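# Drop the marked pin into its matching-colour bin

## Task

The pin already held in the hand carries a paint mark on one side. Place it in the bin whose colour matches that mark so it lies flat on that bin's floor (releasing it from a little above the bin is allowed), open the hand and withdraw so the robot is not what keeps it there, and then report that the task is finished.

## Robot and tools

Robot: a single arm on a base, possibly slightly tilted, carrying a right-handed five-finger hand. The only camera is cam_wrist (504x504 fisheye, on the wrist). One reference image page shows the hand.

Frames. Scene frame: origin on the table top beneath the arm's base, +z up, +y to the left when facing along +x. Results report the hand point in this frame: end_effector_position in metres, end_effector_quat_wxyz, and linear and angular velocities in m/s and rad/s. The hand point sits 0.05 m in front of the palm, where the index pad meets the thumb tip in a pinch. Its own axes: +z runs along the straightened fingers, +y points out of the palm, +x runs across the palm away from the thumb. Straight fingers extend 0.06 to 0.07 m past it along +z. A wrist bracket on the little-finger side can strike things.

The row. Every moving command uses one row of 14 numbers, each in [-1, 1], in this order: dx, dy, dz, rx, ry, rz, little, ring, middle, index, thumb_bend, thumb_turn, force_limit, speed. The first six are an offset, not a pose: they are expressed in the hand point's own axes and counted from the hand point's pose in the most recent result that showed it (before any such result in a scene, and for second or later calls in one reply, from where the robot is when the action begins). 1.0 equals 0.6 m for dx, dy, dz, and 180 degrees for the rotation vector rx, ry, rz. All zeros therefore means go back to that reference pose, not hold still. Finger values are targets: +1 straight/open, -1 fully curled. thumb_bend +1 straight, -1 bent; thumb_turn +1 beside the palm, -1 across in front of it. A pinch is roughly index -0.22, thumb_bend -0.75, thumb_turn -0.57. force_limit maps -1..+1 to about 0..10 N fingertip force (0..15 N for the two thumb motors) at which closing stops; speed maps -1..+1 to nearly zero..full (full travel 0.6 s). For gentle gripping close at speed -0.9 or lower. Releasing means sending finger targets more open than hand_measured.

Tools.
execute_actions: argument actions is a list holding one item or none. Empty list = just read the state. An item {"rows": [...], "steps": n} runs up to 15 control steps of 1/30 s (default 15); each row is one step, the last row repeats; every row is an offset from the same reference pose, not from the row before. An item {"steps": n} alone waits up to 300 steps counted from the last result, including your reply time. Optional pictures true/false.
move: argument target is one 14-number row as above (same offset rule); the hand numbers are sent at the start. It drives the hand point in a straight line toward that target over 0.5 to 10 s. speed is path top speed in m/s, 0.002 to 0.5 (default 0.25; turning up to twice that in rad/s). Optional stop_force, 13 to 80 N, ends the path when the wrist sensor feels that much extra push against the motion; only usable after 0.2 s of scene time, unreliable on moves that rotate, and must be omitted when moving away from something you are pressing. The result adds a move: line with the ending (done, off_target, moving, held, fault, contact) and limits (paced = pose clipped; held = some steps blocked), plus distance to target.
wait: seconds, 0 to 10; sends nothing new.
zoom_image: camera "cam_wrist", region [x0, y0, x1, y1] in image pixels from top-left, at most 504 by 504.
show_instructions: no arguments; shows the reference pages.
finished_scene: scene number (1 or 2); ends and grades the scene, irreversible. A reply with no tool call ends everything.

Results. Besides the pose line: Wrist force and Wrist torque along the hand point's axes (noisy, offset up to about 5.5 N, saturating near 100 N; a push from a surface points back into the arm); hand_measured, hand_stopped_by (moving, target, force, stalled, fault), hand_load_n (positive when pushed open; near 0 on all fingers means the grip was lost), hand_force_limit, hand_speed; "Hand target" for where the controller is heading; HELD per blocked step and "pose unreachable" when the clearance check altered a command; camera calibration changes; MOTOR HOT warnings.

Motion behaviour. Each step the command is clipped to within 100 mm and 16 degrees of the measured pose, and position wins over orientation. Big moves may fall short; read the pose and send the remainder. Arm response trails commands by about 0.17 s.

Cautions. The arm is stiff: aiming even slightly beyond a firm contact can trigger a fault, and fast touches hit hard. A joint torque over its limit or any external force reaching 150 N stops the arm for 10 s. Holding loads heats motors; at 85 °C the brakes lock for minutes. Do not drop the pin from height, let it slip, slam into bins, or knock anything off the table; loose items may get nudged occasionally. Check the mark colour with the camera (zoom if needed), lower the pin until just above the bin floor, lay it flat, open the hand, lift away, then finish.

Each tool is called by a JSON object that holds its "api" and its "payload", one argument or row to a line.

## Session

{"api": "execute_actions", "payload": {
  "actions": []
}}

{"api": "zoom_image", "payload": {
  "camera": "cam_wrist",
  "region": [200, 200, 340, 280]
}}

Scene clock: 0.00 s of 4800.00 s.
end_effector_position=(+0.7065, -0.1077, +0.3377) hand_measured=(+1.000, +1.000, +1.000, -0.158, -0.750, -0.550) hand_load_n=(+0.0, +0.0, +0.0, +6.0, +0.5, +0.0) hand_stopped_by=(target, target, target, target, target, target) hand_force_limit=0.00 hand_speed=-0.80 end_effector_quat_wxyz=(+0.434, -0.431, +0.550, -0.568) end_effector_velocity=(-0.000, +0.000, +0.001) end_effector_angular_velocity=(-0.001, -0.002, +0.000)
Joint positions: [-0.554 -1.282  2.424 -4.305 -1.262  0.001]
Joint velocities: [-0.    -0.002  0.    -0.001  0.     0.   ]
Wrist force (N, on the end effector, along its own x y z axes, offset not removed): no reading
Wrist torque (N m, same axes, about the end effector's origin, offset not removed): no reading
Hand target: +0.706, -0.108, +0.338; +0.434, -0.431, +0.550, -0.569
camera_calibration (this result's frames):
cam_wrist: T_world_to_cam=[[0.016185, 0.0459502, -0.998813, 0.327002], [-0.310138, 0.949905, 0.0386747, 0.307851], [0.950554, 0.309143, 0.0296251, -0.518783], [0, 0, 0, 1]] pos_world=[0.583315, -0.147076, 0.330077]

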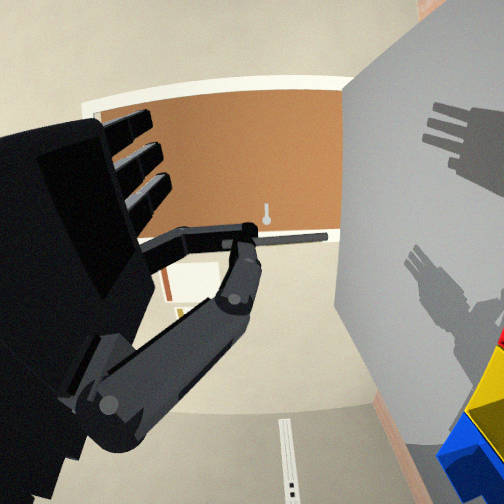

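Region (200, 200, 340, 280) of cam_wrist's 504x504 image, scaled by 3.600, with more detail than that image has; it fills the top 288 rows of this view, and the rest is white.

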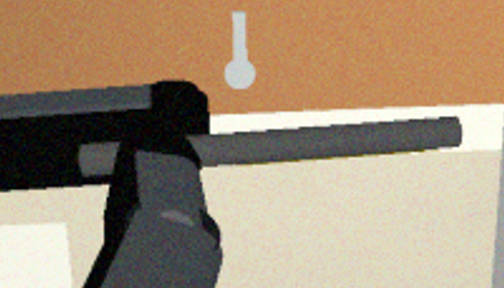

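{"api": "zoom_image", "payload": {
  "camera": "cam_wrist",
  "region": [260, 230, 330, 252]
}}

Region (260, 230, 330, 252) of cam_wrist's 504x504 image, scaled by 7.200, with more detail than that image has; it fills the top 158 rows of this view, and the rest is white.

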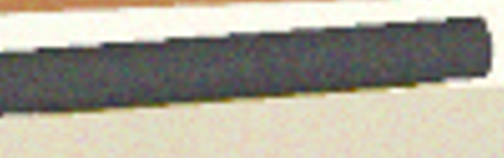

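{"api": "move", "payload": {
  "target": [-0.321, 0.089, -0.148, -0.5, 0, 0, -1, -1, -1, -0.158, -0.75, -0.55, 0.0, 0.0],
  "speed": 0.25
}}

{"api": "zoom_image", "payload": {
  "camera": "cam_wrist",
  "region": [210, 215, 340, 265]
}}

Scene clock: 11.80 s of 4800.00 s.
end_effector_position=(+0.6706, +0.0997, +0.2800) hand_measured=(-1.000, -1.000, -1.000, -0.156, -0.750, -0.550) hand_load_n=(+0.0, +0.0, +0.0, +5.5, +0.5, +0.0) hand_stopped_by=(target, target, target, force, target, target) hand_force_limit=0.00 hand_speed=0.00 end_effector_quat_wxyz=(+0.003, -0.611, +0.792, -0.013) end_effector_velocity=(+0.000, +0.001, -0.001) end_effector_angular_velocity=(+0.002, +0.013, -0.002)
Joint positions: [-0.158 -1.455  1.939 -2.077 -1.577  0.089]
Joint velocities: [ 0.001  0.007 -0.007  0.014  0.     0.003]
Wrist force (N, on the end effector, along its own x y z axes, offset not removed): [1.1 1.8 -2.6]
Wrist torque (N m, same axes, about the end effector's origin, offset not removed): [0.47 0.08 -0.11]
Hand target: +0.671, +0.100, +0.280; +0.003, -0.611, +0.792, -0.012
Off the commanded pose: 0.001 m, 0 deg.
After step 90, 5.07 s passed at rest.
move: done
camera_calibration (this result's frames):
cam_wrist: T_world_to_cam=[[-0.949909, 0.312465, -0.00625343, 0.603807], [0.261606, 0.805921, 0.531087, -0.405023], [0.170986, 0.502848, -0.847294, 0.201852], [0, 0, 0, 1]] pos_world=[0.645004, 0.0362468, 0.389906]

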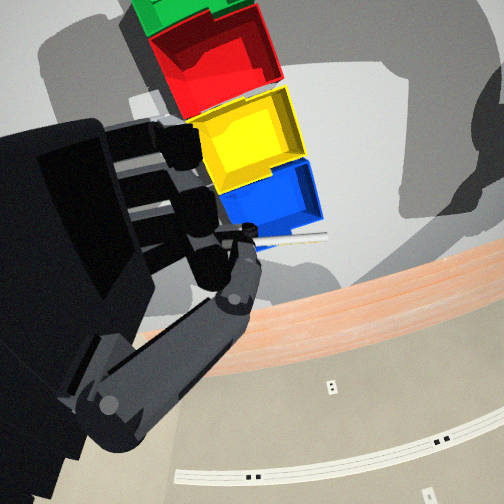

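Region (210, 215, 340, 265) of cam_wrist's 504x504 image, scaled by 3.877, with more detail than that image has; it fills the top 194 rows of this view, and the rest is white.

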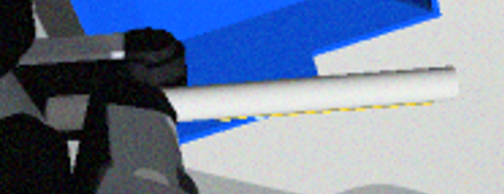

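{"api": "move", "payload": {
  "target": [0.0532, -0.0185, 0.306, 0, 0, 0, -1, -1, -1, -0.158, -0.75, -0.55, 0.0, 0.0],
  "speed": 0.15
}}

Scene clock: 27.57 s of 4800.00 s.
end_effector_position=(+0.6770, +0.0628, +0.0974) hand_measured=(-1.000, -1.000, -1.000, -0.156, -0.750, -0.550) hand_load_n=(+0.0, +0.0, +0.0, +5.5, +0.5, +0.0) hand_stopped_by=(target, target, target, force, target, target) hand_force_limit=0.00 hand_speed=0.00 end_effector_quat_wxyz=(+0.003, -0.611, +0.792, -0.013) end_effector_velocity=(-0.000, -0.000, -0.004) end_effector_angular_velocity=(+0.001, +0.002, -0.002)
Joint positions: [-0.206 -1.247  2.076 -2.422 -1.576  0.041]
Joint velocities: [-0.001  0.005  0.001 -0.004  0.     0.001]
Wrist force (N, on the end effector, along its own x y z axes, offset not removed): [0.4 1.8 -2.7]
Wrist torque (N m, same axes, about the end effector's origin, offset not removed): [0.45 0.20 -0.25]
Hand target: +0.677, +0.063, +0.097; +0.003, -0.611, +0.792, -0.013
Off the commanded pose: 0.000 m, 0 deg.
After step 90, 10.90 s passed at rest.
move: done
camera_calibration (this result's frames):
cam_wrist: T_world_to_cam=[[-0.949908, 0.312467, -0.00630649, 0.620236], [0.261591, 0.805962, 0.531032, -0.279993], [0.171013, 0.502782, -0.847328, 0.0646579], [0, 0, 0, 1]] pos_world=[0.651354, -0.000648704, 0.207383]

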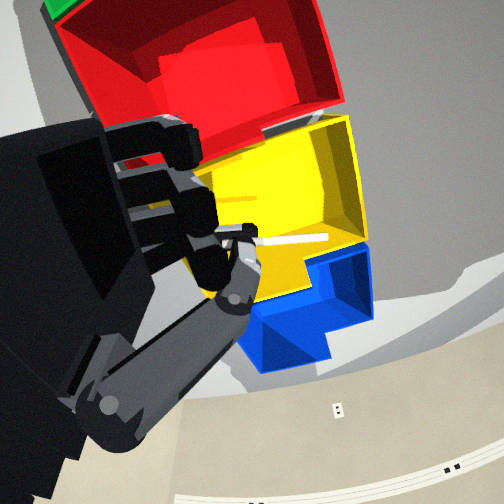

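The position matches the one that worked in scene 1, so I'll release the pin.

{"api": "execute_actions", "payload": {
  "actions": [
    {"rows": [[0, 0, 0, 0, 0, 0, -1, -1, -1, 0.35, -0.3, -0.55, 0.0, 0.5]], "steps": 15}
  ],
  "pictures": false
}}

{"api": "move", "payload": {
  "target": [0, 0, -0.2, 0, 0, 0, -1, -1, -1, 0.35, -0.3, -0.55, 0.0, 0.5],
  "speed": 0.2
}}

{"api": "zoom_image", "payload": {
  "camera": "cam_wrist",
  "region": [190, 90, 350, 250]
}}

Scene clock: 31.97 s of 4800.00 s.
end_effector_position=(+0.6769, +0.0628, +0.0974) hand_measured=(-1.000, -1.000, -1.000, +0.350, -0.300, -0.550) hand_load_n=(+0.0, +0.0, +0.0, +0.0, +0.0, +0.0) hand_stopped_by=(target, target, target, target, target, target) hand_force_limit=0.00 hand_speed=0.50 end_effector_quat_wxyz=(+0.003, -0.611, +0.792, -0.013) end_effector_velocity=(-0.000, +0.000, -0.000) end_effector_angular_velocity=(+0.000, +0.002, +0.000)
Joint positions: [-0.206 -1.247  2.076 -2.422 -1.576  0.041]
Joint velocities: [ 0.     0.001 -0.     0.001 -0.    -0.   ]
Wrist force (N, on the end effector, along its own x y z axes, offset not removed): [-1.6 1.7 -2.4]
Wrist torque (N m, same axes, about the end effector's origin, offset not removed): [0.43 0.46 -0.33]
Hand target: +0.677, +0.063, +0.097; +0.003, -0.611, +0.792, -0.013
Off the commanded pose: 0.000 m, 0 deg.
Steps of this call (steps 1 to 90: nothing new was sent; then 0.90 s passed at rest; steps 91 to 105: all 15 steps of this action). Readings (end_effector_position | what the end effector reports):
91: (+0.6770, +0.0628, +0.0972) | hand_measured=(-1.000, -1.000, -1.000, -0.156, -0.750, -0.550) hand_load_n=(+0.0, +0.0, +0.0, +5.5, +0.5, +0.0) hand_stopped_by=(target, target, target, moving, moving, target) hand_force_limit=0.00 hand_speed=0.50
92: (+0.6770, +0.0628, +0.0972) | hand_measured=(-1.000, -1.000, -1.000, -0.156, -0.750, -0.550) hand_load_n=(+0.0, +0.0, +0.0, +5.5, +0.5, +0.0) hand_stopped_by=(target, target, target, moving, moving, target) hand_force_limit=0.00 hand_speed=0.50
94: (+0.6770, +0.0628, +0.0972) | hand_measured=(-1.000, -1.000, -1.000, -0.082, -0.702, -0.550) hand_load_n=(+0.0, +0.0, +0.0, +0.5, +0.0, +0.0) hand_stopped_by=(target, target, target, moving, moving, target) hand_force_limit=0.00 hand_speed=0.50
98: (+0.6769, +0.0628, +0.0973) | hand_measured=(-1.000, -1.000, -1.000, +0.252, -0.492, -0.550) hand_load_n=(+0.0, +0.0, +0.0, +0.5, +0.0, +0.0) hand_stopped_by=(target, target, target, moving, moving, target) hand_force_limit=0.00 hand_speed=0.50
105: the state above

Scene clock: 33.43 s of 4800.00 s.
end_effector_position=(+0.6745, +0.0651, +0.2170) hand_measured=(-1.000, -1.000, -1.000, +0.350, -0.300, -0.550) hand_load_n=(+0.0, +0.0, +0.0, +0.0, +0.0, +0.0) hand_stopped_by=(target, target, target, target, target, target) hand_force_limit=0.00 hand_speed=0.50 end_effector_quat_wxyz=(+0.003, -0.611, +0.792, -0.013) end_effector_velocity=(-0.001, -0.000, +0.002) end_effector_angular_velocity=(-0.001, +0.003, +0.001)
Joint positions: [-0.205 -1.393  1.997 -2.196 -1.576  0.042]
Joint velocities: [-0.    -0.002 -0.002  0.007 -0.001 -0.001]
Wrist force (N, on the end effector, along its own x y z axes, offset not removed): [-0.6 0.5 -2.1]
Wrist torque (N m, same axes, about the end effector's origin, offset not removed): [0.25 0.36 -0.27]
Hand target: +0.674, +0.065, +0.217; +0.003, -0.611, +0.792, -0.013
Off the commanded pose: 0.001 m, 0 deg.
move: done
camera_calibration (this result's frames):
cam_wrist: T_world_to_cam=[[-0.949902, 0.312485, -0.00627124, 0.617922], [0.261611, 0.805913, 0.531097, -0.344643], [0.171014, 0.50285, -0.847288, 0.16521], [0, 0, 0, 1]] pos_world=[0.648875, 0.00158465, 0.326895]

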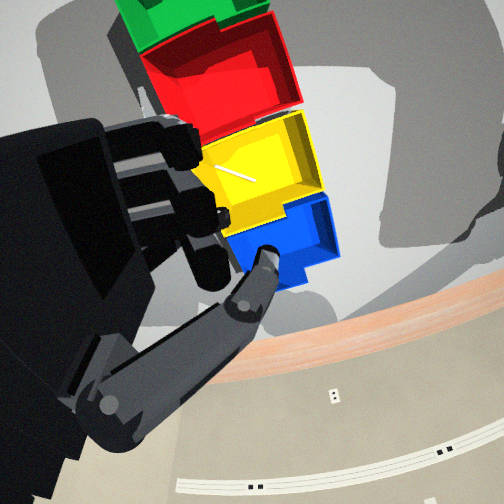

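Region (190, 90, 350, 250) of cam_wrist's 504x504 image, scaled by 3.150, with more detail than that image has.

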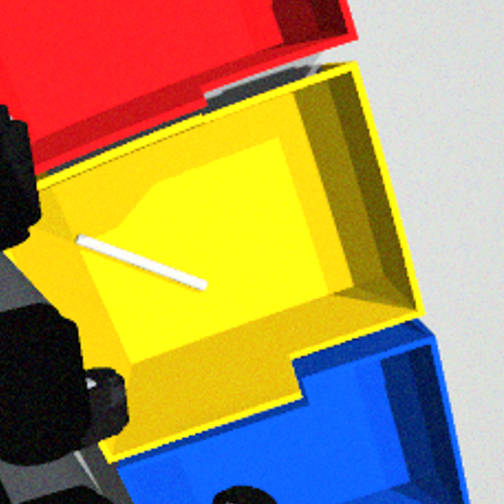

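{"api": "wait", "payload": {
  "seconds": 0.5
}}

{"api": "zoom_image", "payload": {
  "camera": "cam_wrist",
  "region": [190, 120, 290, 220]
}}

Scene clock: 38.20 s of 4800.00 s.
end_effector_position=(+0.6745, +0.0649, +0.2173) hand_measured=(-1.000, -1.000, -1.000, +0.350, -0.300, -0.550) hand_load_n=(+0.0, +0.0, +0.0, +0.0, +0.0, +0.0) hand_stopped_by=(target, target, target, target, target, target) hand_force_limit=0.00 hand_speed=0.50 end_effector_quat_wxyz=(+0.003, -0.611, +0.792, -0.013) end_effector_velocity=(+0.000, +0.000, +0.000) end_effector_angular_velocity=(+0.000, +0.001, -0.001)
Joint positions: [-0.205 -1.394  1.996 -2.195 -1.576  0.042]
Joint velocities: [ 0.     0.    -0.     0.001 -0.     0.001]
Wrist force (N, on the end effector, along its own x y z axes, offset not removed): [-0.4 3.5 -1.4]
Wrist torque (N m, same axes, about the end effector's origin, offset not removed): [0.70 0.25 -0.18]
Hand target: +0.674, +0.065, +0.217; +0.003, -0.611, +0.792, -0.013
Off the commanded pose: 0.000 m, 0 deg.
Steps of this call (steps 1 to 90: nothing new was sent; then 1.77 s passed at rest). Readings (end_effector_position | what the end effector reports):
1: (+0.6745, +0.0651, +0.2170) | hand_measured=(-1.000, -1.000, -1.000, +0.350, -0.300, -0.550) hand_load_n=(+0.0, +0.0, +0.0, +0.0, +0.0, +0.0) hand_stopped_by=(target, target, target, target, target, target) hand_force_limit=0.00 hand_speed=0.50
2: (+0.6745, +0.0651, +0.2171) | hand_measured=(-1.000, -1.000, -1.000, +0.350, -0.300, -0.550) hand_load_n=(+0.0, +0.0, +0.0, +0.0, +0.0, +0.0) hand_stopped_by=(target, target, target, target, target, target) hand_force_limit=0.00 hand_speed=0.50
4: (+0.6745, +0.0650, +0.2172) | hand_measured=(-1.000, -1.000, -1.000, +0.350, -0.300, -0.550) hand_load_n=(+0.0, +0.0, +0.0, +0.0, +0.0, +0.0) hand_stopped_by=(target, target, target, target, target, target) hand_force_limit=0.00 hand_speed=0.50
8: (+0.6745, +0.0650, +0.2173) | hand_measured=(-1.000, -1.000, -1.000, +0.350, -0.300, -0.550) hand_load_n=(+0.0, +0.0, +0.0, +0.0, +0.0, +0.0) hand_stopped_by=(target, target, target, target, target, target) hand_force_limit=0.00 hand_speed=0.50
90: the state above
camera_calibration (this result's frames):
cam_wrist: T_world_to_cam=[[-0.949909, 0.312466, -0.00622077, 0.61795], [0.261633, 0.805948, 0.531033, -0.344719], [0.170943, 0.502806, -0.847328, 0.165622], [0, 0, 0, 1]] pos_world=[0.648874, 0.0014612, 0.327238]

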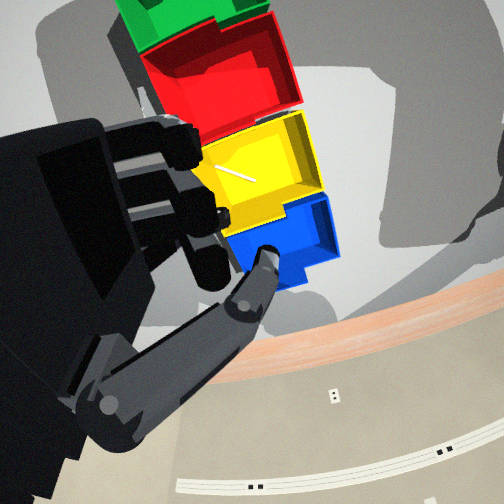

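Region (190, 120, 290, 220) of cam_wrist's 504x504 image, scaled by 5.040, with more detail than that image has.

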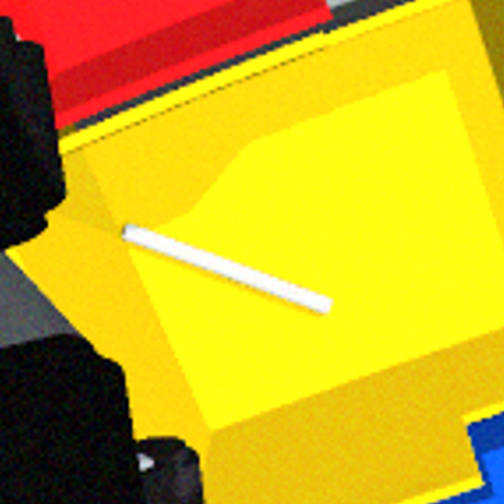

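The pin has settled flat on the yellow bin's floor, and the hand is clear of it.

{"api": "finished_scene", "payload": {
  "scene": 2
}}

The scene is finished: the task was done.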